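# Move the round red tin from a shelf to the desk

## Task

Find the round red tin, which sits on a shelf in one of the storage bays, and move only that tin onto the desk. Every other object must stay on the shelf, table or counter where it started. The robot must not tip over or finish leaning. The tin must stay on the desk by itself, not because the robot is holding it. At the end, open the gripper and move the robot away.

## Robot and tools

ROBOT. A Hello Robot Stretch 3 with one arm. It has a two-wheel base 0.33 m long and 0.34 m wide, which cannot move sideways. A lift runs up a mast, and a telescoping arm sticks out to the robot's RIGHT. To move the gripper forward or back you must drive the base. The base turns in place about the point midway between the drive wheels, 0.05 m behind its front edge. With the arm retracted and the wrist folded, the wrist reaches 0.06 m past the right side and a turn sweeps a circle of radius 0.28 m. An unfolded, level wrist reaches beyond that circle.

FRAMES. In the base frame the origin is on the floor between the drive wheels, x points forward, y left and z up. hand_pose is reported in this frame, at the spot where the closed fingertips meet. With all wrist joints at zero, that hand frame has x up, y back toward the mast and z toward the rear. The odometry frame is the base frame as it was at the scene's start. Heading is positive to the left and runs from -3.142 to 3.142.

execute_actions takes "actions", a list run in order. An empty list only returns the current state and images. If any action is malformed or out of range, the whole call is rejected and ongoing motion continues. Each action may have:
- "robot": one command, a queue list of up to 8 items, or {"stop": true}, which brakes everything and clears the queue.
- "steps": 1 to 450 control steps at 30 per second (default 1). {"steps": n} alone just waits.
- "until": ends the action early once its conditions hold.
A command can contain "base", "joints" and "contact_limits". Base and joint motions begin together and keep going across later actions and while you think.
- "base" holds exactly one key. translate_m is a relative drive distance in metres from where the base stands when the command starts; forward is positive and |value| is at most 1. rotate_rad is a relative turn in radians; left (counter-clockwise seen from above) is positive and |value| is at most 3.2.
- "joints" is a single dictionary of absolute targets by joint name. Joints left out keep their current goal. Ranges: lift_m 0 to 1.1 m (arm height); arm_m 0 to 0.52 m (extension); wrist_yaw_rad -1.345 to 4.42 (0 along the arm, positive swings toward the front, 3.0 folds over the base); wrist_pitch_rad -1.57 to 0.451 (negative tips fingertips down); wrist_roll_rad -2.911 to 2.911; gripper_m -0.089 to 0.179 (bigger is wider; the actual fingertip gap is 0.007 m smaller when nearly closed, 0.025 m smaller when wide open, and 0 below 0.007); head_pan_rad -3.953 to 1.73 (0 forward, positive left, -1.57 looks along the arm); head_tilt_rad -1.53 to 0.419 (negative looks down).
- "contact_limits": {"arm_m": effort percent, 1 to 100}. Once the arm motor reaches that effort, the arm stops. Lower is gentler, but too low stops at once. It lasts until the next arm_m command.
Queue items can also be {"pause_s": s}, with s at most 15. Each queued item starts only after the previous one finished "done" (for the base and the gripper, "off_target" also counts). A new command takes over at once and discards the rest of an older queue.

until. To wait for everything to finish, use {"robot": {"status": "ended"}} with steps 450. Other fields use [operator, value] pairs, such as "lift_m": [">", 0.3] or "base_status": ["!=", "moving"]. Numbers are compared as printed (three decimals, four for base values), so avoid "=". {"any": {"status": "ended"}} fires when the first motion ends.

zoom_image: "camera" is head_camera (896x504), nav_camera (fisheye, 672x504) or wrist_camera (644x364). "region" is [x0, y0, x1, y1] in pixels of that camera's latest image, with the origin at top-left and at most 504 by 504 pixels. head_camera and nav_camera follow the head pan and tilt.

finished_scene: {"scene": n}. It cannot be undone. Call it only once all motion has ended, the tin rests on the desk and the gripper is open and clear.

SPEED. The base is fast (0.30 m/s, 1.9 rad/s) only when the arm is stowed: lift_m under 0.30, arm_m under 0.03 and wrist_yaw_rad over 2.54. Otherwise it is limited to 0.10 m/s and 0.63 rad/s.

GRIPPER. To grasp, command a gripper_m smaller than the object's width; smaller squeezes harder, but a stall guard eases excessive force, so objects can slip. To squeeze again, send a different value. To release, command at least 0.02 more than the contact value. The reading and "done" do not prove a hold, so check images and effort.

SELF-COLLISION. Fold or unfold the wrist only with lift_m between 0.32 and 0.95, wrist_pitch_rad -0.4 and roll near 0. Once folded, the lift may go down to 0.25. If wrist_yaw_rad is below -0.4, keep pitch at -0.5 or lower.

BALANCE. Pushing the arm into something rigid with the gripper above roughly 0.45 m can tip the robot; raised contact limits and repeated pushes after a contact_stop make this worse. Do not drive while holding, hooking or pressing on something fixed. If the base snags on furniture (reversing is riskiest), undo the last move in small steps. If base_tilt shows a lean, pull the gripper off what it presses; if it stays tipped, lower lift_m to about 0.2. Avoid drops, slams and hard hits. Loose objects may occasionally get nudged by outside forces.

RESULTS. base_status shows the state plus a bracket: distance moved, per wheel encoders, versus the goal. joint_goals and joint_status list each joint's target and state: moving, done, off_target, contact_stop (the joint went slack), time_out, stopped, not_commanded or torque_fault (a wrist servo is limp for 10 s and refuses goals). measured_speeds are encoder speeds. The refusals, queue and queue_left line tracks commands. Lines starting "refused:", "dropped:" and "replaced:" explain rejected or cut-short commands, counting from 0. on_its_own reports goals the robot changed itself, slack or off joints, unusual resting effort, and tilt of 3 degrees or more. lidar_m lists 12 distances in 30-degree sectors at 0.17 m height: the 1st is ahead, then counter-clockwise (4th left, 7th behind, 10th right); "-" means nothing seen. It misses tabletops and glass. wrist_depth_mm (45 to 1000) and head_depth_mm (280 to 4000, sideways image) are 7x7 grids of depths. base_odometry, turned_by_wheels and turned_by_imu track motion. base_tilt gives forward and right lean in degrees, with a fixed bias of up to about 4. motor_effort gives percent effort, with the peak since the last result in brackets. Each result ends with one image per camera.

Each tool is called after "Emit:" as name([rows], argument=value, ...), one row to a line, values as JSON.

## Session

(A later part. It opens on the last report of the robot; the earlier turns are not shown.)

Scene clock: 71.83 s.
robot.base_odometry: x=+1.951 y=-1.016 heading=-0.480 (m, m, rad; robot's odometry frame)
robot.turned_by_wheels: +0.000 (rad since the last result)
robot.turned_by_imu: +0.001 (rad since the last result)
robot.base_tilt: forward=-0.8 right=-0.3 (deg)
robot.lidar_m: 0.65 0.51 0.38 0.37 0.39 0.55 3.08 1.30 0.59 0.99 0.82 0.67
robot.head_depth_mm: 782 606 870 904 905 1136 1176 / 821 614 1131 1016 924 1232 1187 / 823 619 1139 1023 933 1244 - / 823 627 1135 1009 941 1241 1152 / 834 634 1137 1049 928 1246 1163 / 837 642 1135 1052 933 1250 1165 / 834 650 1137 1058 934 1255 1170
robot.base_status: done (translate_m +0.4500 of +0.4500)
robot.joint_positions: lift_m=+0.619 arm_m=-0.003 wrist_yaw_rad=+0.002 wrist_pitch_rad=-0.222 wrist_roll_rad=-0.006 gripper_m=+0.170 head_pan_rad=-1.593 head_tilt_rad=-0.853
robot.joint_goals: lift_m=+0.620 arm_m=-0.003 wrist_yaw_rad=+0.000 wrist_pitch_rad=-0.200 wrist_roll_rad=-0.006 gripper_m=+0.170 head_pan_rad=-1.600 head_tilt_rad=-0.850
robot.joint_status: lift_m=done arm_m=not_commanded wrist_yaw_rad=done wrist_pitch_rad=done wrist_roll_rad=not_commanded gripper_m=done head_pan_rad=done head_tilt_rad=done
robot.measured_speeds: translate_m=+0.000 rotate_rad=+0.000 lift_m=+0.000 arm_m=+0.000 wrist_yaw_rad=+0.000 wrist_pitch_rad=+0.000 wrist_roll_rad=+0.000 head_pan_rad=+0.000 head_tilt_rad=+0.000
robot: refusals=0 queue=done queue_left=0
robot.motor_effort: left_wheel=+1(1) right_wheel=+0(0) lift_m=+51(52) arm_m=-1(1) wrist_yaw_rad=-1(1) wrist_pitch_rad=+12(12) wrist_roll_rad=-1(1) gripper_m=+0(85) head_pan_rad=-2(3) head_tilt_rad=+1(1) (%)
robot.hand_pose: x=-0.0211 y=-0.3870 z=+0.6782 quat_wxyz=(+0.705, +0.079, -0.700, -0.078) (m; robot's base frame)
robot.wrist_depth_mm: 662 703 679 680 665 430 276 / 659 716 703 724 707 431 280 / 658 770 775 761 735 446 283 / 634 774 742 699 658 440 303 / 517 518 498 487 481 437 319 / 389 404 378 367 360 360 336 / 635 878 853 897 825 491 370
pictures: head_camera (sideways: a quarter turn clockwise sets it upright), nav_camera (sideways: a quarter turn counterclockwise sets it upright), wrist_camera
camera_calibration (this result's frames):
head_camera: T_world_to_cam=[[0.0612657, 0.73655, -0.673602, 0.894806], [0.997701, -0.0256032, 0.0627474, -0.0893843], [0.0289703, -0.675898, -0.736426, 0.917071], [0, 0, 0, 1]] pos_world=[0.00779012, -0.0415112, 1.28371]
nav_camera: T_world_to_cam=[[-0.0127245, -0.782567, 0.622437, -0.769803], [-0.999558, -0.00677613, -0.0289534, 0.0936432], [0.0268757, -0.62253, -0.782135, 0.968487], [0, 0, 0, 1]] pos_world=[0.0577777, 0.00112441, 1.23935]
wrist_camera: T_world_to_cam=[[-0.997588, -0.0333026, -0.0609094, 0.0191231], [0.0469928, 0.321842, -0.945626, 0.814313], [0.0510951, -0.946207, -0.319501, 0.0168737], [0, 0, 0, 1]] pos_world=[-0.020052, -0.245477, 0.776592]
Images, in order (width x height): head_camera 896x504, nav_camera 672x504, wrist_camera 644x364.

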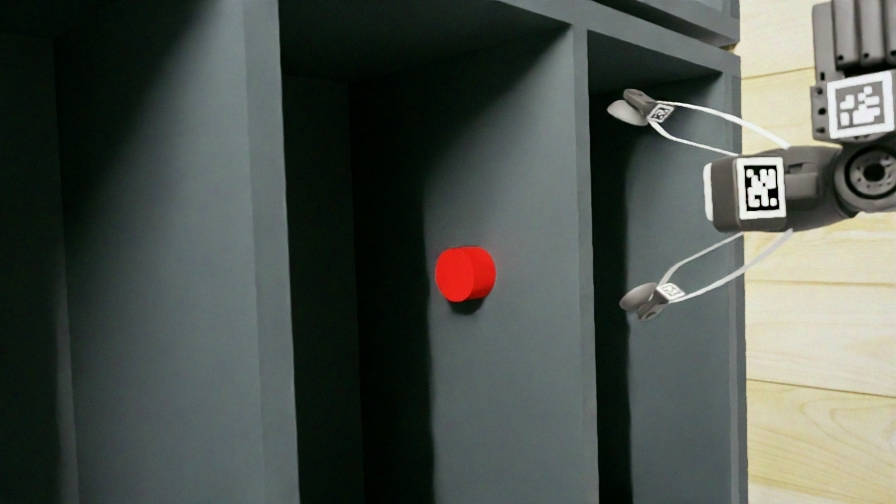

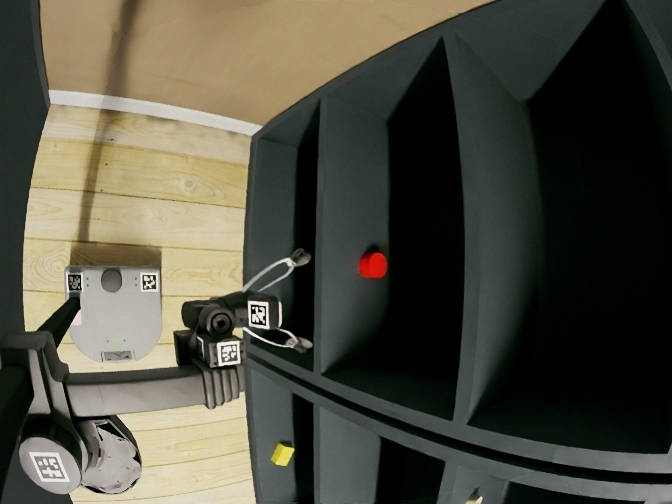

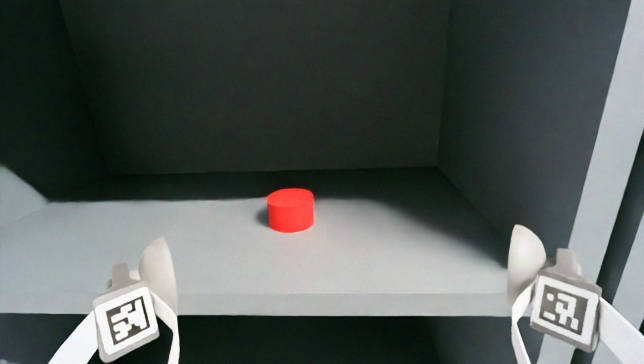

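Emit:
execute_actions([
  {"robot":[{"base":{"translate_m":0.08},"joints":{"wrist_pitch_rad":-0.4,"lift_m":0.58}},{"joints":{"arm_m":0.2}}],"steps":450,"until":{"robot":{"status":"ended"}}},
])

Scene clock: 79.80 s.
robot.base_odometry: x=+2.022 y=-1.053 heading=-0.480 (m, m, rad; robot's odometry frame)
robot.turned_by_wheels: +0.000 (rad since the last result)
robot.turned_by_imu: +0.001 (rad since the last result)
robot.base_tilt: forward=-0.7 right=-0.3 (deg)
robot.lidar_m: 0.57 0.51 0.38 0.37 0.39 0.55 3.17 1.36 0.63 1.00 0.75 0.59
robot.head_depth_mm: 825 604 1094 1013 921 1206 - / 824 612 1135 1020 905 1215 1142 / 828 620 1140 1027 - 1222 1152 / 827 626 1138 1035 945 1248 1147 / 836 635 1147 1041 951 1244 1159 / 842 641 1144 1052 951 1252 1166 / 842 650 1140 1056 937 1259 1170
robot.base_status: done (translate_m +0.0800 of +0.0800)
robot.joint_positions: lift_m=+0.581 arm_m=+0.200 wrist_yaw_rad=+0.001 wrist_pitch_rad=-0.413 wrist_roll_rad=-0.006 gripper_m=+0.170 head_pan_rad=-1.593 head_tilt_rad=-0.853
robot.joint_goals: lift_m=+0.580 arm_m=+0.200 wrist_yaw_rad=+0.000 wrist_pitch_rad=-0.400 wrist_roll_rad=-0.006 gripper_m=+0.170 head_pan_rad=-1.600 head_tilt_rad=-0.850
robot.joint_status: lift_m=done arm_m=done wrist_yaw_rad=done wrist_pitch_rad=done wrist_roll_rad=not_commanded gripper_m=done head_pan_rad=done head_tilt_rad=done
robot.measured_speeds: translate_m=+0.000 rotate_rad=+0.000 lift_m=+0.000 arm_m=+0.000 wrist_yaw_rad=+0.000 wrist_pitch_rad=+0.000 wrist_roll_rad=+0.000 head_pan_rad=+0.000 head_tilt_rad=+0.000
robot: refusals=0 queue=done queue_left=0
robot.motor_effort: left_wheel=+1(4) right_wheel=+0(5) lift_m=+18(51) arm_m=+1(1) wrist_yaw_rad=+0(1) wrist_pitch_rad=+7(12) wrist_roll_rad=-1(1) gripper_m=+1(1) head_pan_rad=-3(3) head_tilt_rad=+1(1) (%)
robot.hand_pose: x=-0.0214 y=-0.5697 z=+0.5943 quat_wxyz=(+0.695, +0.146, -0.689, -0.145) (m; robot's base frame)
robot.wrist_depth_mm: 504 501 494 492 484 474 387 / 538 551 547 527 522 516 390 / 521 520 509 484 464 449 388 / 379 372 364 290 343 338 326 / 296 293 282 280 272 273 262 / 238 248 234 229 225 220 221 / 207 194 197 195 193 188 180
pictures: head_camera (sideways: a quarter turn clockwise sets it upright), nav_camera (sideways: a quarter turn counterclockwise sets it upright), wrist_camera
camera_calibration (this result's frames):
head_camera: T_world_to_cam=[[0.0612649, 0.73651, -0.673647, 0.894863], [0.997701, -0.0255995, 0.0627476, -0.0893846], [0.0289692, -0.675942, -0.736385, 0.917018], [0, 0, 0, 1]] pos_world=[0.00779009, -0.0415123, 1.28371]
nav_camera: T_world_to_cam=[[-0.0127238, -0.782529, 0.622484, -0.769864], [-0.999558, -0.00677775, -0.0289516, 0.0936409], [0.0268745, -0.622577, -0.782097, 0.968438], [0, 0, 0, 1]] pos_world=[0.0577777, 0.00112064, 1.23935]
wrist_camera: T_world_to_cam=[[-0.997637, -0.019843, -0.0657829, 0.0181668], [0.0473241, 0.495677, -0.867216, 0.846305], [0.0498152, -0.86828, -0.493567, -0.03494], [0, 0, 0, 1]] pos_world=[-0.0201862, -0.449472, 0.71788]
Images, in order (width x height): head_camera 896x504, nav_camera 672x504, wrist_camera 644x364.

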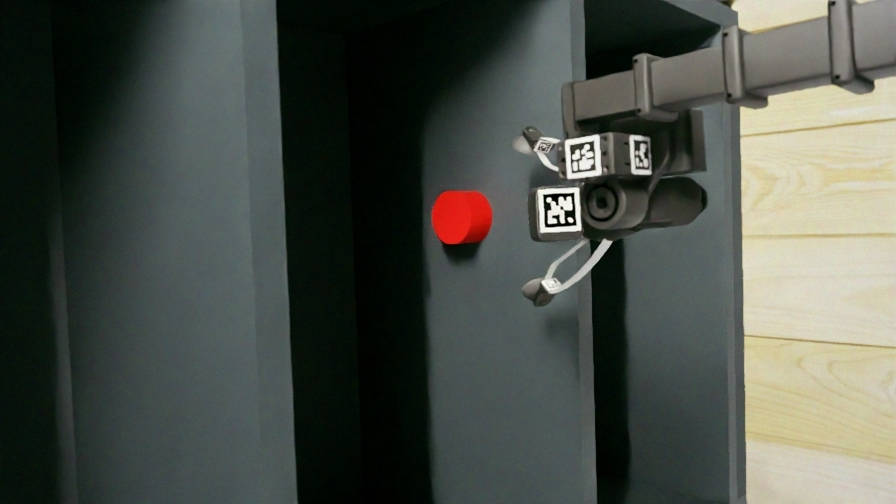

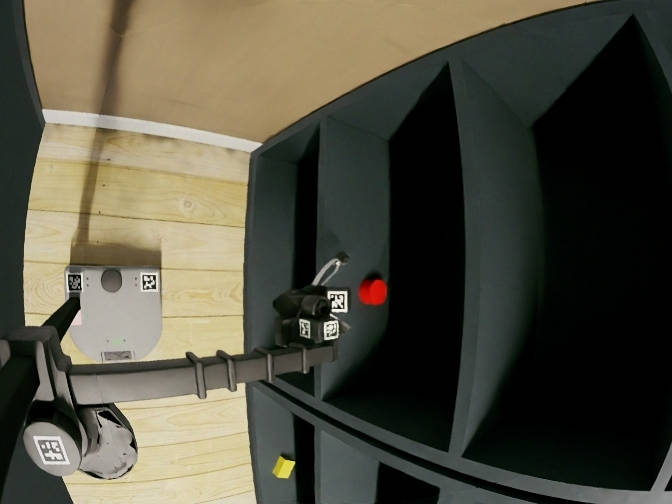

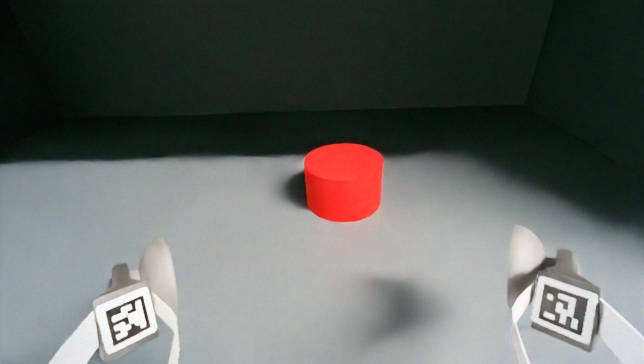

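Emit:
execute_actions([
  {"robot":[{"joints":{"lift_m":0.555}},{"joints":{"arm_m":0.33}}],"steps":450,"until":{"robot":{"status":"ended"}}},
])

Scene clock: 86.43 s.
robot.base_odometry: x=+2.022 y=-1.053 heading=-0.480 (m, m, rad; robot's odometry frame)
robot.turned_by_wheels: +0.000 (rad since the last result)
robot.turned_by_imu: +0.001 (rad since the last result)
robot.base_tilt: forward=-0.8 right=-0.2 (deg)
robot.lidar_m: 0.57 0.50 0.38 0.37 0.39 0.55 3.17 1.36 0.63 1.00 0.75 0.58
robot.head_depth_mm: 828 607 1090 1011 920 1208 1166 / 825 612 1133 1033 928 1240 1141 / 824 619 1140 1058 1342 1242 1148 / 825 626 1148 1060 1324 1247 1156 / 835 636 1147 1049 946 1248 1155 / 838 642 1142 1050 933 1250 1169 / 838 649 1145 1057 941 1254 1173
robot.base_status: done (translate_m +0.0800 of +0.0800)
robot.joint_positions: lift_m=+0.556 arm_m=+0.330 wrist_yaw_rad=+0.001 wrist_pitch_rad=-0.413 wrist_roll_rad=-0.006 gripper_m=+0.170 head_pan_rad=-1.593 head_tilt_rad=-0.853
robot.joint_goals: lift_m=+0.555 arm_m=+0.330 wrist_yaw_rad=+0.000 wrist_pitch_rad=-0.400 wrist_roll_rad=-0.006 gripper_m=+0.170 head_pan_rad=-1.600 head_tilt_rad=-0.850
robot.joint_status: lift_m=done arm_m=done wrist_yaw_rad=done wrist_pitch_rad=done wrist_roll_rad=not_commanded gripper_m=done head_pan_rad=done head_tilt_rad=done
robot.measured_speeds: translate_m=+0.000 rotate_rad=+0.000 lift_m=+0.000 arm_m=+0.000 wrist_yaw_rad=+0.000 wrist_pitch_rad=+0.000 wrist_roll_rad=+0.000 head_pan_rad=+0.000 head_tilt_rad=+0.000
robot: refusals=0 queue=done queue_left=0
robot.motor_effort: left_wheel=+1(1) right_wheel=+0(0) lift_m=+17(19) arm_m=+1(1) wrist_yaw_rad=+0(0) wrist_pitch_rad=+7(7) wrist_roll_rad=-1(1) gripper_m=+1(1) head_pan_rad=-3(3) head_tilt_rad=+1(1) (%)
robot.hand_pose: x=-0.0214 y=-0.6997 z=+0.5693 quat_wxyz=(+0.695, +0.146, -0.689, -0.145) (m; robot's base frame)
robot.wrist_depth_mm: 383 378 376 375 372 371 357 / 416 411 409 411 396 397 379 / 444 431 437 418 401 392 354 / 330 320 311 301 296 291 283 / 253 252 245 173 183 234 228 / 207 211 200 153 163 191 189 / 181 167 169 164 163 162 156
pictures: head_camera (sideways: a quarter turn clockwise sets it upright), nav_camera (sideways: a quarter turn counterclockwise sets it upright), wrist_camera
camera_calibration (this result's frames):
head_camera: T_world_to_cam=[[0.0612643, 0.736488, -0.673671, 0.894895], [0.997701, -0.0255973, 0.0627477, -0.0893847], [0.0289688, -0.675966, -0.736363, 0.91699], [0, 0, 0, 1]] pos_world=[0.00779008, -0.0415129, 1.28371]
nav_camera: T_world_to_cam=[[-0.0127232, -0.782509, 0.622509, -0.769897], [-0.999558, -0.00677881, -0.0289507, 0.0936397], [0.026874, -0.622602, -0.782077, 0.968412], [0, 0, 0, 1]] pos_world=[0.0577776, 0.00111861, 1.23935]
wrist_camera: T_world_to_cam=[[-0.997637, -0.019795, -0.0657865, 0.0139686], [0.0473421, 0.495833, -0.867127, 0.889087], [0.0497838, -0.868192, -0.493724, -0.160003], [0, 0, 0, 1]] pos_world=[-0.02019, -0.579475, 0.692872]
Images, in order (width x height): head_camera 896x504, nav_camera 672x504, wrist_camera 644x364.

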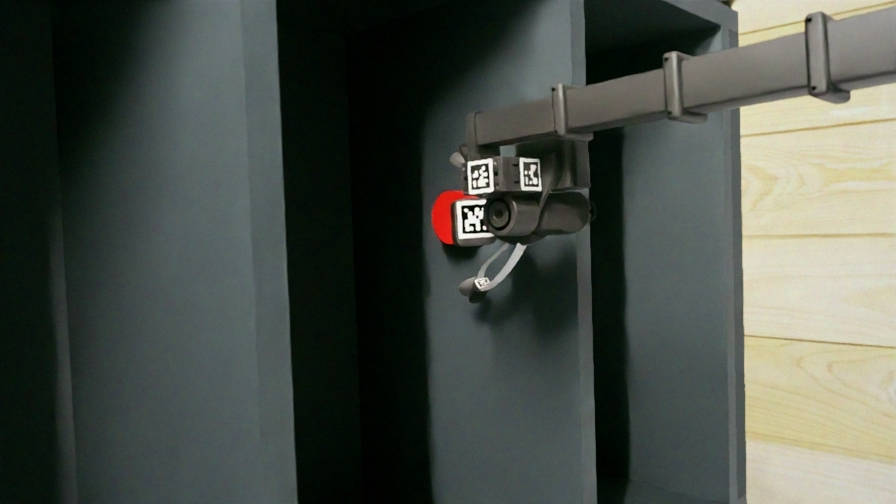

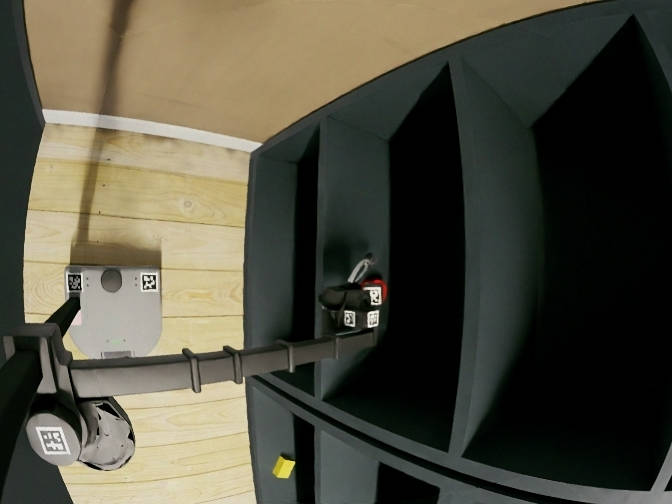

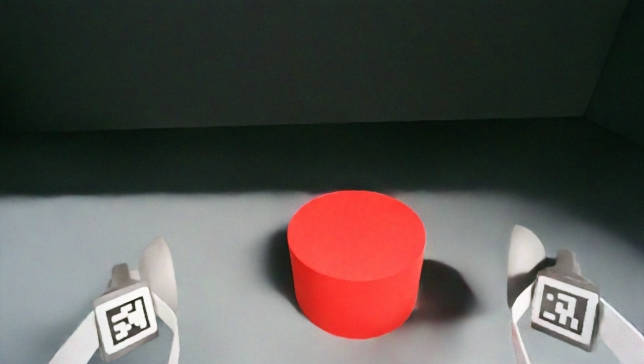

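Emit:
execute_actions([
  {"robot":[{"joints":{"arm_m":0.355}},{"joints":{"gripper_m":0.03}},{"pause_s":0.5},{"joints":{"lift_m":0.6}}],"steps":450,"until":{"robot":{"status":"ended"}}},
])

Scene clock: 94.13 s.
robot.base_odometry: x=+2.022 y=-1.053 heading=-0.480 (m, m, rad; robot's odometry frame)
robot.turned_by_wheels: +0.000 (rad since the last result)
robot.turned_by_imu: +0.001 (rad since the last result)
robot.base_tilt: forward=-0.8 right=-0.2 (deg)
robot.lidar_m: 0.57 0.50 0.38 0.37 0.39 0.55 3.16 1.36 0.63 0.99 0.75 0.59
robot.head_depth_mm: 827 606 1091 1011 919 1192 - / 828 613 1132 1047 1309 1241 1134 / 824 619 1142 - 1317 1245 1147 / 830 626 1143 1029 943 1247 1151 / 832 633 1147 1041 949 1250 1158 / 843 642 1145 1054 936 1254 1168 / 840 651 1144 1060 939 1252 1177
robot.base_status: done (translate_m +0.0800 of +0.0800)
robot.joint_positions: lift_m=+0.599 arm_m=+0.355 wrist_yaw_rad=-0.001 wrist_pitch_rad=-0.421 wrist_roll_rad=-0.006 gripper_m=+0.031 head_pan_rad=-1.593 head_tilt_rad=-0.853
robot.joint_goals: lift_m=+0.600 arm_m=+0.355 wrist_yaw_rad=+0.000 wrist_pitch_rad=-0.400 wrist_roll_rad=-0.006 gripper_m=+0.030 head_pan_rad=-1.600 head_tilt_rad=-0.850
robot.joint_status: lift_m=done arm_m=done wrist_yaw_rad=done wrist_pitch_rad=done wrist_roll_rad=not_commanded gripper_m=done head_pan_rad=done head_tilt_rad=done
robot.measured_speeds: translate_m=+0.000 rotate_rad=+0.000 lift_m=+0.000 arm_m=+0.000 wrist_yaw_rad=+0.000 wrist_pitch_rad=+0.000 wrist_roll_rad=+0.000 head_pan_rad=+0.000 head_tilt_rad=+0.000
robot: refusals=0 queue=done queue_left=0
robot.motor_effort: left_wheel=+1(1) right_wheel=+0(1) lift_m=+52(54) arm_m=+1(0) wrist_yaw_rad=+1(1) wrist_pitch_rad=+11(12) wrist_roll_rad=-1(1) gripper_m=-18(92) head_pan_rad=-3(2) head_tilt_rad=+1(1) (%)
robot.hand_pose: x=-0.0216 y=-0.7237 z=+0.6113 quat_wxyz=(+0.694, +0.148, -0.689, -0.148) (m; robot's base frame)
robot.wrist_depth_mm: 359 356 357 347 346 339 339 / 399 392 389 383 382 372 363 / 439 433 419 417 411 403 390 / 412 400 389 383 373 358 355 / 322 313 313 169 296 287 284 / 259 257 252 139 138 241 237 / 218 220 207 126 172 202 202
pictures: head_camera (sideways: a quarter turn clockwise sets it upright), nav_camera (sideways: a quarter turn counterclockwise sets it upright), wrist_camera
camera_calibration (this result's frames):
head_camera: T_world_to_cam=[[0.0612644, 0.736487, -0.673672, 0.894896], [0.997701, -0.0255975, 0.0627477, -0.0893847], [0.0289686, -0.675967, -0.736362, 0.916989], [0, 0, 0, 1]] pos_world=[0.00779007, -0.0415129, 1.28371]
nav_camera: T_world_to_cam=[[-0.0127234, -0.782508, 0.62251, -0.769898], [-0.999558, -0.0067786, -0.0289506, 0.0936397], [0.0268739, -0.622603, -0.782076, 0.968411], [0, 0, 0, 1]] pos_world=[0.0577776, 0.00111854, 1.23935]
wrist_camera: T_world_to_cam=[[-0.997659, -0.0181555, -0.0659372, 0.0172806], [0.0479005, 0.502653, -0.86316, 0.939897], [0.0488147, -0.864297, -0.500607, -0.153114], [0, 0, 0, 1]] pos_world=[-0.0203072, -0.604465, 0.735771]
Images, in order (width x height): head_camera 896x504, nav_camera 672x504, wrist_camera 644x364.

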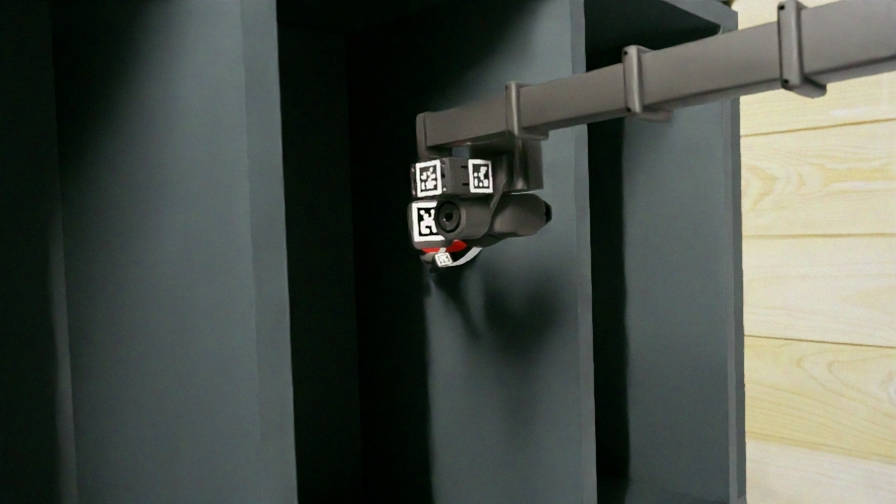

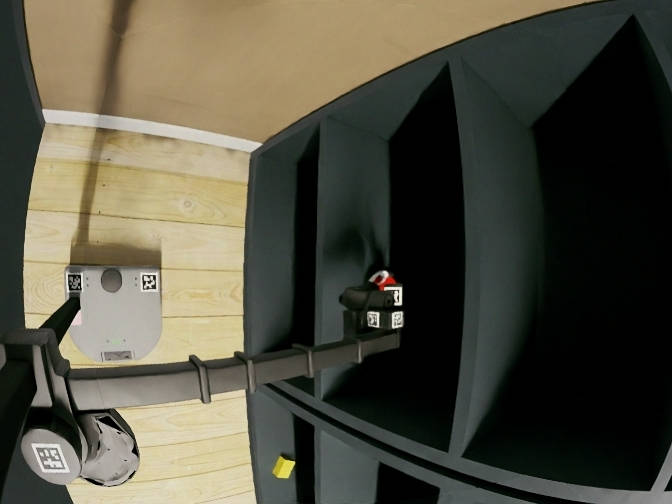

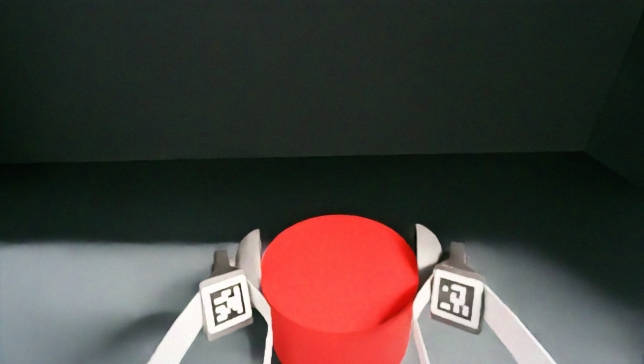

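Emit:
execute_actions([
  {"robot":[{"joints":{"arm_m":0.0}},{"joints":{"wrist_yaw_rad":1.57,"head_pan_rad":1.6,"head_tilt_rad":-0.4}},{"base":{"translate_m":-1.0}},{"base":{"translate_m":-0.9}}],"steps":450},
  {"steps":450,"until":{"robot":{"status":"ended"}}},
])

Scene clock: 126.07 s.
robot.base_odometry: x=+0.337 y=-0.175 heading=-0.480 (m, m, rad; robot's odometry frame)
robot.turned_by_wheels: +0.000 (rad since the last result)
robot.turned_by_imu: -0.006 (rad since the last result)
robot.base_tilt: forward=-0.8 right=-0.3 (deg)
robot.lidar_m: 1.52 0.74 0.88 3.35 1.78 1.34 1.27 1.30 0.98 0.95 0.83 0.77
robot.head_depth_mm: 3184 3410 3582 3272 2294 1813 1462 / 3247 3400 3631 3552 2407 1830 1473 / 3245 3389 3621 3350 2429 1845 1478 / 3258 3446 3660 3645 2449 1856 1491 / 3279 3439 3730 3497 2477 1873 1507 / 3288 3473 3055 3263 2511 1870 1511 / 3239 3402 2588 2978 2383 1905 1549
robot.base_status: done (translate_m -0.9000 of -0.9000)
robot.joint_positions: lift_m=+0.599 arm_m=+0.000 wrist_yaw_rad=+1.568 wrist_pitch_rad=-0.422 wrist_roll_rad=-0.006 gripper_m=+0.031 head_pan_rad=+1.593 head_tilt_rad=-0.409
robot.joint_goals: lift_m=+0.600 arm_m=+0.000 wrist_yaw_rad=+1.570 wrist_pitch_rad=-0.400 wrist_roll_rad=-0.006 gripper_m=+0.030 head_pan_rad=+1.600 head_tilt_rad=-0.400
robot.joint_status: lift_m=done arm_m=done wrist_yaw_rad=done wrist_pitch_rad=done wrist_roll_rad=not_commanded gripper_m=done head_pan_rad=done head_tilt_rad=done
robot.measured_speeds: translate_m=+0.000 rotate_rad=+0.000 lift_m=+0.000 arm_m=+0.000 wrist_yaw_rad=+0.000 wrist_pitch_rad=+0.000 wrist_roll_rad=+0.000 head_pan_rad=+0.000 head_tilt_rad=+0.000
robot: refusals=0 queue=done queue_left=0
robot.motor_effort: left_wheel=+2(2) right_wheel=-1(6) lift_m=+52(52) arm_m=-3(4) wrist_yaw_rad=+1(2) wrist_pitch_rad=+12(12) wrist_roll_rad=-1(1) gripper_m=-18(17) head_pan_rad=+3(33) head_tilt_rad=+3(21) (%)
robot.hand_pose: x=+0.2025 y=-0.1459 z=+0.6112 quat_wxyz=(+0.596, +0.592, -0.383, +0.385) (m; robot's base frame)
robot.wrist_depth_mm: 636 919 - - - - 441 / 633 940 - - - 735 485 / 641 908 - - - - 529 / 652 898 - - - 630 588 / 716 925 - 169 - 682 652 / 812 882 911 138 137 736 716 / 801 802 764 126 440 747 736
pictures: head_camera (sideways: a quarter turn clockwise sets it upright), nav_camera (sideways: a quarter turn counterclockwise sets it upright), wrist_camera
camera_calibration (this result's frames):
head_camera: T_world_to_cam=[[-0.0364028, -0.377404, -0.925333, 1.2236], [-0.997251, -0.0460775, 0.0580251, -0.0711026], [-0.0645359, 0.924902, -0.374689, 0.447027], [0, 0, 0, 1]] pos_world=[0.00248448, 0.0450576, 1.30386]
nav_camera: T_world_to_cam=[[-0.0145257, 0.438845, 0.898445, -1.12957], [0.998055, 0.0608356, -0.013579, 0.0614545], [-0.0606166, 0.896501, -0.438875, 0.522494], [0, 0, 0, 1]] pos_world=[-0.046071, 0.023552, 1.245]
wrist_camera: T_world_to_cam=[[0.0161836, -0.997692, -0.0659404, -0.0967863], [-0.502883, 0.048879, -0.862971, 0.683887], [0.864203, 0.0471263, -0.500931, 0.303312], [0, 0, 0, 1]] pos_world=[0.0833581, -0.144285, 0.735732]
Images, in order (width x height): head_camera 896x504, nav_camera 672x504, wrist_camera 644x364.

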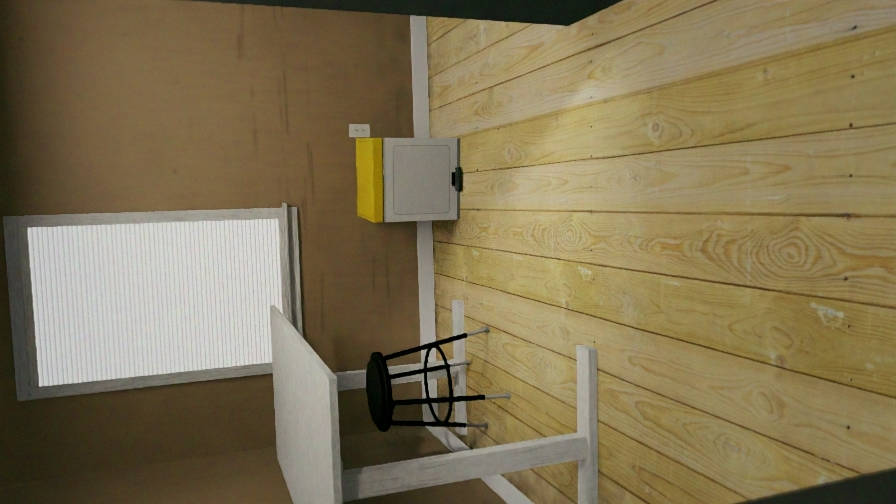

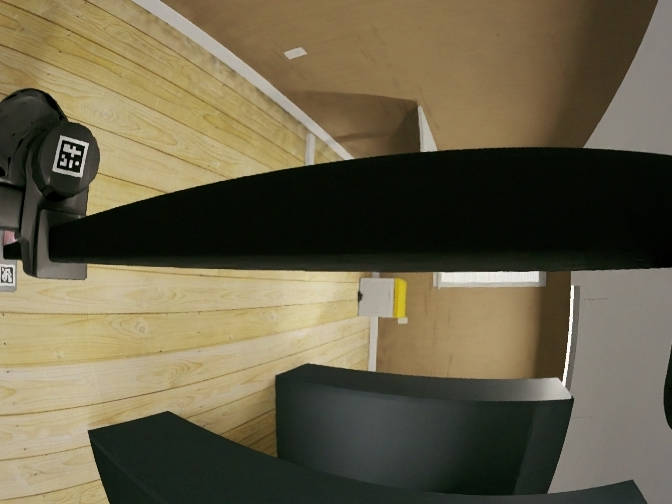

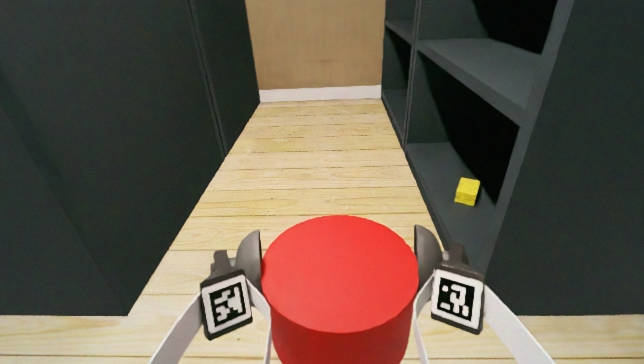

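Emit:
execute_actions([
  {"robot":[{"base":{"rotate_rad":-1.57},"joints":{"head_pan_rad":-2.2,"head_tilt_rad":-0.5}},{"base":{"translate_m":-1.0},"joints":{"lift_m":1.0}},{"base":{"translate_m":-0.7}}],"steps":450},
  {"steps":450,"until":{"robot":{"status":"ended"}}},
])

Scene clock: 155.13 s.
robot.base_odometry: x=+1.121 y=+1.333 heading=-2.050 (m, m, rad; robot's odometry frame)
robot.turned_by_wheels: -1.570 (rad since the last result)
robot.turned_by_imu: -1.572 (rad since the last result)
robot.base_tilt: forward=-0.8 right=-0.2 (deg)
robot.lidar_m: 2.29 1.04 1.73 0.67 0.69 2.19 1.66 1.41 0.89 1.24 1.30 1.81
robot.head_depth_mm: 1546 1667 1246 828 - - - / 1430 1541 1272 863 - - - / 1341 1444 1293 898 - - 1317 / 1262 1351 1327 865 - - 1292 / 1194 1267 1298 872 - - 1325 / 1124 1195 1243 1005 - - - / 1070 1137 1191 1265 - - -
robot.base_status: done (translate_m -0.7000 of -0.7000)
robot.joint_positions: lift_m=+0.999 arm_m=+0.000 wrist_yaw_rad=+1.569 wrist_pitch_rad=-0.422 wrist_roll_rad=-0.006 gripper_m=+0.031 head_pan_rad=-2.193 head_tilt_rad=-0.494
robot.joint_goals: lift_m=+1.000 arm_m=+0.000 wrist_yaw_rad=+1.570 wrist_pitch_rad=-0.400 wrist_roll_rad=-0.006 gripper_m=+0.030 head_pan_rad=-2.200 head_tilt_rad=-0.500
robot.joint_status: lift_m=done arm_m=done wrist_yaw_rad=done wrist_pitch_rad=done wrist_roll_rad=not_commanded gripper_m=done head_pan_rad=done head_tilt_rad=done
robot.measured_speeds: translate_m=+0.000 rotate_rad=+0.000 lift_m=+0.000 arm_m=+0.000 wrist_yaw_rad=+0.000 wrist_pitch_rad=+0.000 wrist_roll_rad=+0.000 head_pan_rad=+0.000 head_tilt_rad=+0.000
robot: refusals=0 queue=done queue_left=0
robot.motor_effort: left_wheel=+3(5) right_wheel=-1(6) lift_m=+52(53) arm_m=-3(3) wrist_yaw_rad=+1(1) wrist_pitch_rad=+12(12) wrist_roll_rad=-1(0) gripper_m=-18(18) head_pan_rad=-3(30) head_tilt_rad=-2(10) (%)
robot.hand_pose: x=+0.2025 y=-0.1458 z=+1.0111 quat_wxyz=(+0.596, +0.592, -0.383, +0.385) (m; robot's base frame)
robot.wrist_depth_mm: 881 - - - - - - / 897 - - - - - - / 897 - - - - - - / 995 - - - - - - / - - - 170 - - - / - - - 139 138 - - / - - - 125 - - -
pictures: head_camera (sideways: a quarter turn clockwise sets it upright), nav_camera (sideways: a quarter turn counterclockwise sets it upright), wrist_camera
camera_calibration (this result's frames):
head_camera: T_world_to_cam=[[0.300911, 0.342825, -0.889901, 1.17531], [0.822099, -0.566188, 0.0598664, -0.0845913], [-0.483328, -0.749601, -0.452208, 0.550457], [0, 0, 0, 1]] pos_world=[-0.0180698, -0.0381965, 1.29989]
nav_camera: T_world_to_cam=[[-0.295625, -0.420492, 0.857783, -1.07482], [-0.833781, 0.551839, -0.0168371, 0.0768687], [-0.466278, -0.720181, -0.513736, 0.622375], [0, 0, 0, 1]] pos_world=[0.0365475, -0.0461506, 1.24299]
wrist_camera: T_world_to_cam=[[0.0165085, -0.997687, -0.0659468, -0.0704036], [-0.503034, 0.0487134, -0.862893, 1.02896], [0.864109, 0.0474185, -0.501066, 0.503879], [0, 0, 0, 1]] pos_world=[0.0833574, -0.144258, 1.13572]
Images, in order (width x height): head_camera 896x504, nav_camera 672x504, wrist_camera 644x364.

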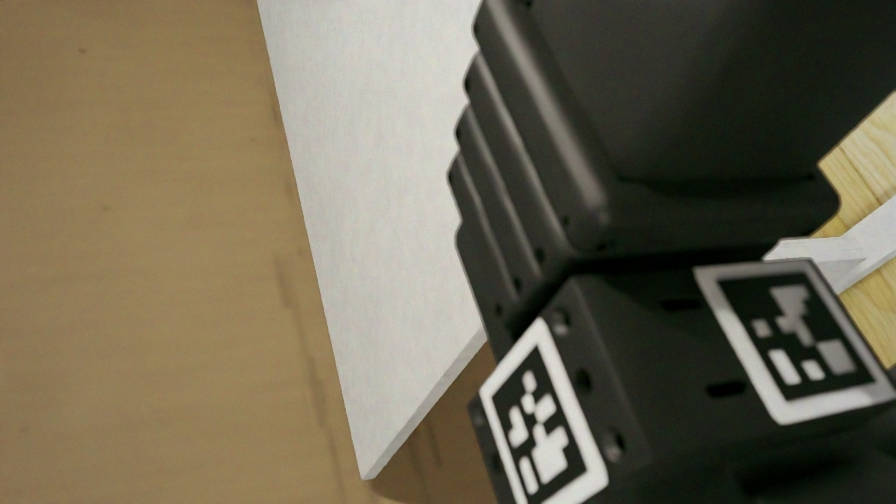

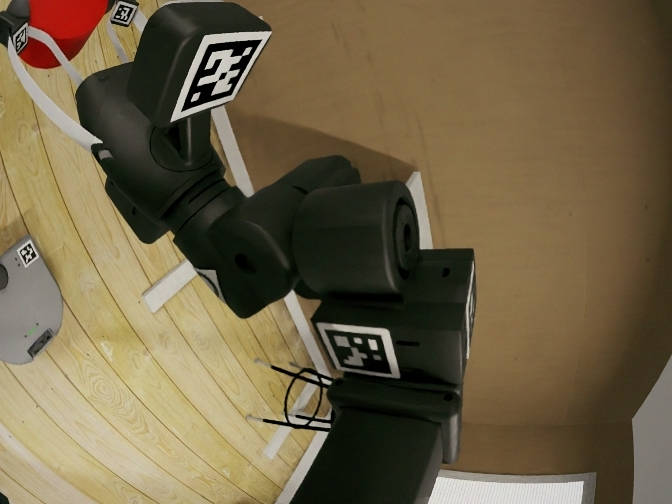

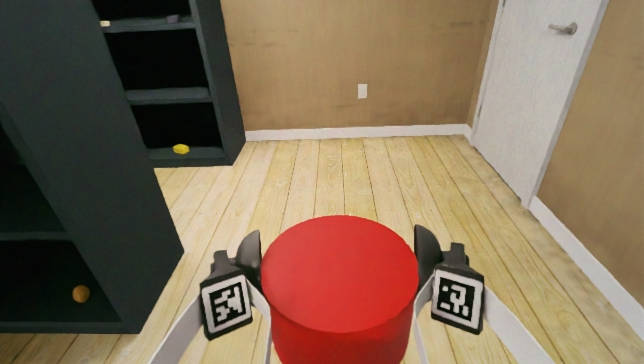

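Emit:
execute_actions([
  {"robot":[{"base":{"translate_m":-0.6},"joints":{"head_pan_rad":-1.75,"head_tilt_rad":-0.8}},{"joints":{"wrist_yaw_rad":0.0}},{"joints":{"arm_m":0.25}}],"steps":450,"until":{"robot":{"status":"ended"}}},
])

Scene clock: 169.43 s.
robot.base_odometry: x=+1.397 y=+1.866 heading=-2.050 (m, m, rad; robot's odometry frame)
robot.turned_by_wheels: +0.000 (rad since the last result)
robot.turned_by_imu: -0.001 (rad since the last result)
robot.base_tilt: forward=-0.8 right=-0.2 (deg)
robot.lidar_m: 2.85 1.55 0.69 0.67 2.11 1.08 1.06 0.93 0.97 0.77 1.29 1.79
robot.head_depth_mm: 1091 - 583 1694 1541 1316 1160 / - - 608 1670 1547 1332 1166 / - 814 615 1637 1556 1337 1175 / - - 619 543 1568 1349 1180 / - - 584 532 1590 1326 1169 / 1020 851 611 534 1202 1330 1186 / 1023 865 641 523 1602 1372 1192
robot.base_status: done (translate_m -0.6000 of -0.6000)
robot.joint_positions: lift_m=+0.999 arm_m=+0.250 wrist_yaw_rad=+0.000 wrist_pitch_rad=-0.422 wrist_roll_rad=-0.006 gripper_m=+0.031 head_pan_rad=-1.757 head_tilt_rad=-0.790
robot.joint_goals: lift_m=+1.000 arm_m=+0.250 wrist_yaw_rad=+0.000 wrist_pitch_rad=-0.400 wrist_roll_rad=-0.006 gripper_m=+0.030 head_pan_rad=-1.750 head_tilt_rad=-0.800
robot.joint_status: lift_m=done arm_m=done wrist_yaw_rad=done wrist_pitch_rad=done wrist_roll_rad=not_commanded gripper_m=done head_pan_rad=done head_tilt_rad=done
robot.measured_speeds: translate_m=+0.000 rotate_rad=+0.000 lift_m=+0.000 arm_m=+0.000 wrist_yaw_rad=+0.000 wrist_pitch_rad=+0.000 wrist_roll_rad=+0.000 head_pan_rad=+0.000 head_tilt_rad=+0.000
robot: refusals=0 queue=done queue_left=0
robot.motor_effort: left_wheel=+2(2) right_wheel=-2(7) lift_m=+52(51) arm_m=+1(0) wrist_yaw_rad=+0(0) wrist_pitch_rad=+12(12) wrist_roll_rad=-1(0) gripper_m=-17(18) head_pan_rad=+3(26) head_tilt_rad=-3(19) (%)
robot.hand_pose: x=-0.0214 y=-0.6186 z=+1.0111 quat_wxyz=(+0.694, +0.149, -0.689, -0.148) (m; robot's base frame)
robot.wrist_depth_mm: 684 662 665 660 658 648 642 / 729 712 705 701 690 680 639 / 796 776 499 475 461 451 431 / 870 367 362 352 340 331 327 / 294 286 281 170 273 266 257 / 240 237 231 139 137 222 216 / 202 200 191 126 165 186 185
pictures: head_camera (sideways: a quarter turn clockwise sets it upright), nav_camera (sideways: a quarter turn counterclockwise sets it upright), wrist_camera
camera_calibration (this result's frames):
head_camera: T_world_to_cam=[[0.172413, 0.673687, -0.718624, 0.952797], [0.980912, -0.184025, 0.0628239, -0.0893866], [-0.0899208, -0.715738, -0.692555, 0.860741], [0, 0, 0, 1]] pos_world=[0.000804524, -0.0422711, 1.28643]
nav_camera: T_world_to_cam=[[-0.132601, -0.730073, 0.670381, -0.831543], [-0.987617, 0.154531, -0.0270602, 0.0911079], [-0.0838386, -0.665668, -0.741523, 0.916353], [0, 0, 0, 1]] pos_world=[0.0565419, -0.0111783, 1.23941]
wrist_camera: T_world_to_cam=[[-0.997639, -0.0191631, -0.0659504, 0.0451797], [0.0473778, 0.503163, -0.862892, 1.23227], [0.0497194, -0.863979, -0.501067, 0.138553], [0, 0, 0, 1]] pos_world=[-0.0201978, -0.499458, 1.13572]
Images, in order (width x height): head_camera 896x504, nav_camera 672x504, wrist_camera 644x364.

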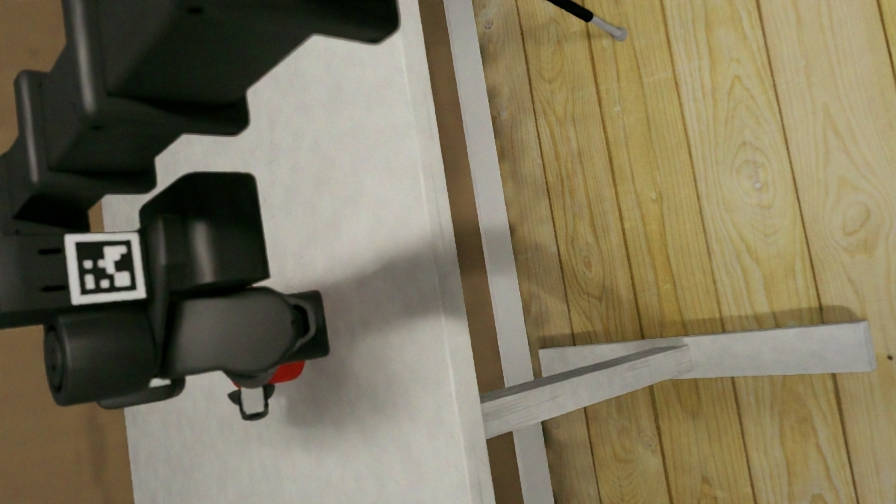

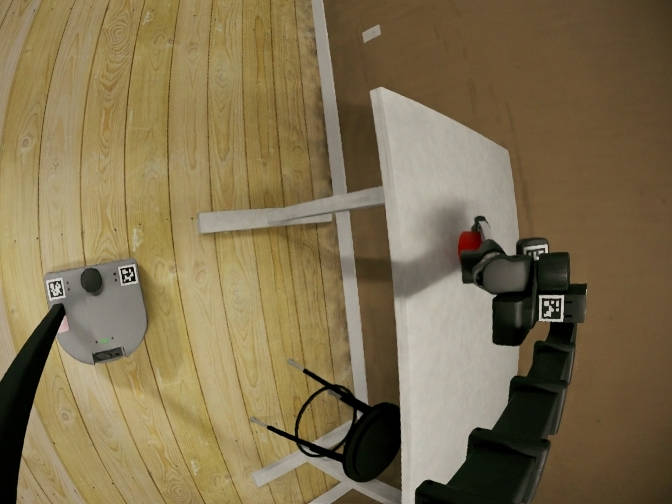

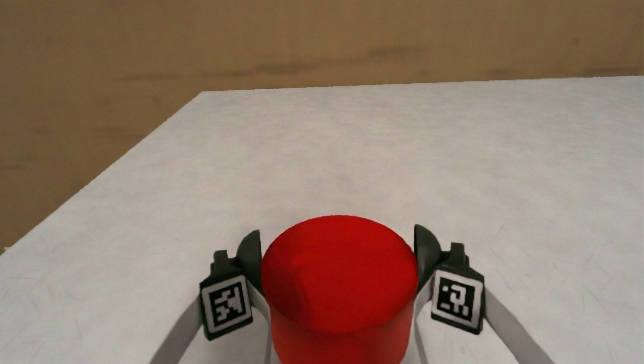

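Emit:
execute_actions([
  {"robot":[{"joints":{"lift_m":0.98}},{"joints":{"gripper_m":0.15}},{"joints":{"lift_m":1.05}},{"joints":{"arm_m":0.0}}],"steps":450,"until":{"robot":{"status":"ended"}}},
])

Scene clock: 179.33 s.
robot.base_odometry: x=+1.397 y=+1.866 heading=-2.050 (m, m, rad; robot's odometry frame)
robot.turned_by_wheels: +0.000 (rad since the last result)
robot.turned_by_imu: +0.001 (rad since the last result)
robot.base_tilt: forward=-0.8 right=-0.2 (deg)
robot.lidar_m: 2.86 1.56 0.69 0.67 2.11 1.08 1.07 0.93 0.97 0.78 1.28 1.79
robot.head_depth_mm: - - - - - 1297 1160 / - - - - - 1331 1167 / - - - - - 1289 1172 / 1032 - - - - 1299 1177 / 1022 - - - 1548 1325 1175 / 1017 - 613 757 1208 1341 1197 / 1021 867 662 509 1609 1372 1198
robot.base_status: done (translate_m -0.6000 of -0.6000)
robot.joint_positions: lift_m=+1.049 arm_m=+0.000 wrist_yaw_rad=+0.000 wrist_pitch_rad=-0.419 wrist_roll_rad=-0.006 gripper_m=+0.150 head_pan_rad=-1.757 head_tilt_rad=-0.790
robot.joint_goals: lift_m=+1.050 arm_m=+0.000 wrist_yaw_rad=+0.000 wrist_pitch_rad=-0.400 wrist_roll_rad=-0.006 gripper_m=+0.150 head_pan_rad=-1.750 head_tilt_rad=-0.800
robot.joint_status: lift_m=done arm_m=done wrist_yaw_rad=done wrist_pitch_rad=done wrist_roll_rad=not_commanded gripper_m=done head_pan_rad=done head_tilt_rad=done
robot.measured_speeds: translate_m=+0.000 rotate_rad=+0.000 lift_m=+0.000 arm_m=+0.000 wrist_yaw_rad=+0.000 wrist_pitch_rad=+0.000 wrist_roll_rad=+0.000 head_pan_rad=+0.000 head_tilt_rad=+0.000
robot: refusals=0 queue=done queue_left=0
robot.motor_effort: left_wheel=+2(3) right_wheel=-1(2) lift_m=+51(53) arm_m=-3(4) wrist_yaw_rad=+0(0) wrist_pitch_rad=+10(12) wrist_roll_rad=+0(1) gripper_m=+1(82) head_pan_rad=+3(3) head_tilt_rad=-3(3) (%)
robot.hand_pose: x=-0.0214 y=-0.3694 z=+1.0618 quat_wxyz=(+0.694, +0.148, -0.689, -0.147) (m; robot's base frame)
robot.wrist_depth_mm: 887 890 868 886 873 877 851 / 973 981 940 924 922 874 872 / - - 648 616 586 569 545 / - - 455 404 437 425 418 / - 374 356 359 347 356 330 / 324 302 299 294 288 287 276 / - - - - - - -
pictures: head_camera (sideways: a quarter turn clockwise sets it upright), nav_camera (sideways: a quarter turn counterclockwise sets it upright), wrist_camera
camera_calibration (this result's frames):
head_camera: T_world_to_cam=[[0.172313, 0.673717, -0.718619, 0.952792], [0.980939, -0.183879, 0.0628239, -0.0893868], [-0.0898132, -0.715747, -0.69256, 0.860746], [0, 0, 0, 1]] pos_world=[0.000810851, -0.0422718, 1.28643]
nav_camera: T_world_to_cam=[[-0.132493, -0.730097, 0.670376, -0.831537], [-0.98764, 0.154383, -0.0270604, 0.0911083], [-0.0837383, -0.665676, -0.741528, 0.916358], [0, 0, 0, 1]] pos_world=[0.0565437, -0.0111704, 1.23941]
wrist_camera: T_world_to_cam=[[-0.99764, -0.0193007, -0.0659001, 0.0531814], [0.0473988, 0.500841, -0.86424, 1.15115], [0.049686, -0.865324, -0.498744, 0.376256], [0, 0, 0, 1]] pos_world=[-0.020202, -0.249934, 1.18603]
Images, in order (width x height): head_camera 896x504, nav_camera 672x504, wrist_camera 644x364.

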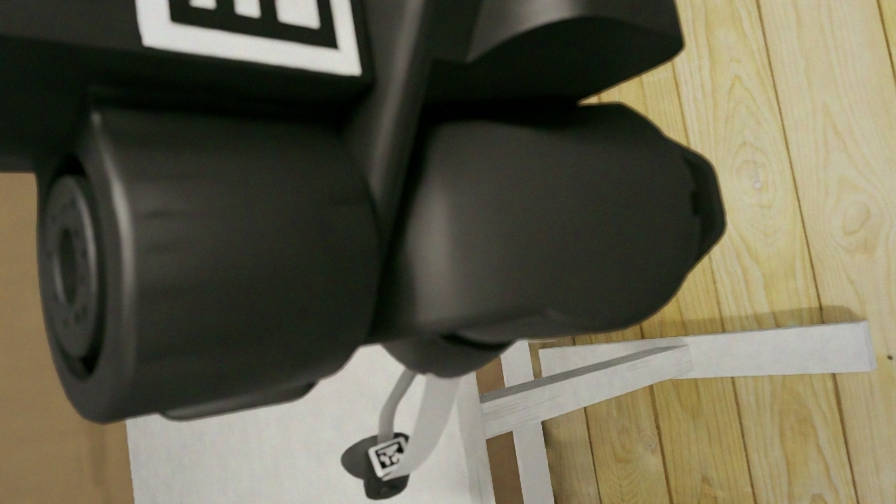

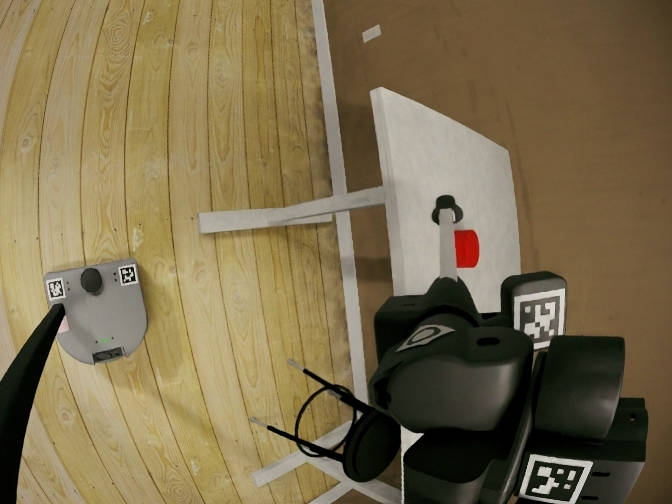

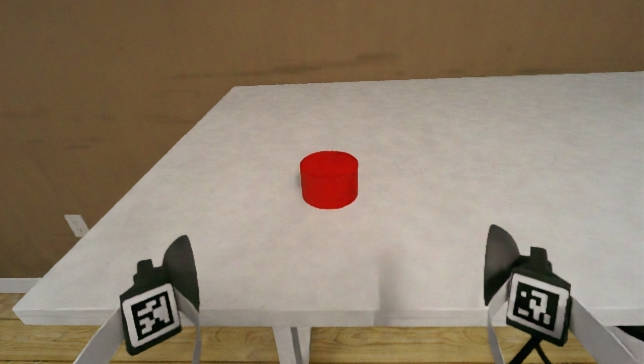

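Emit:
finished_scene(scene=1)

The scene is finished: the task was done.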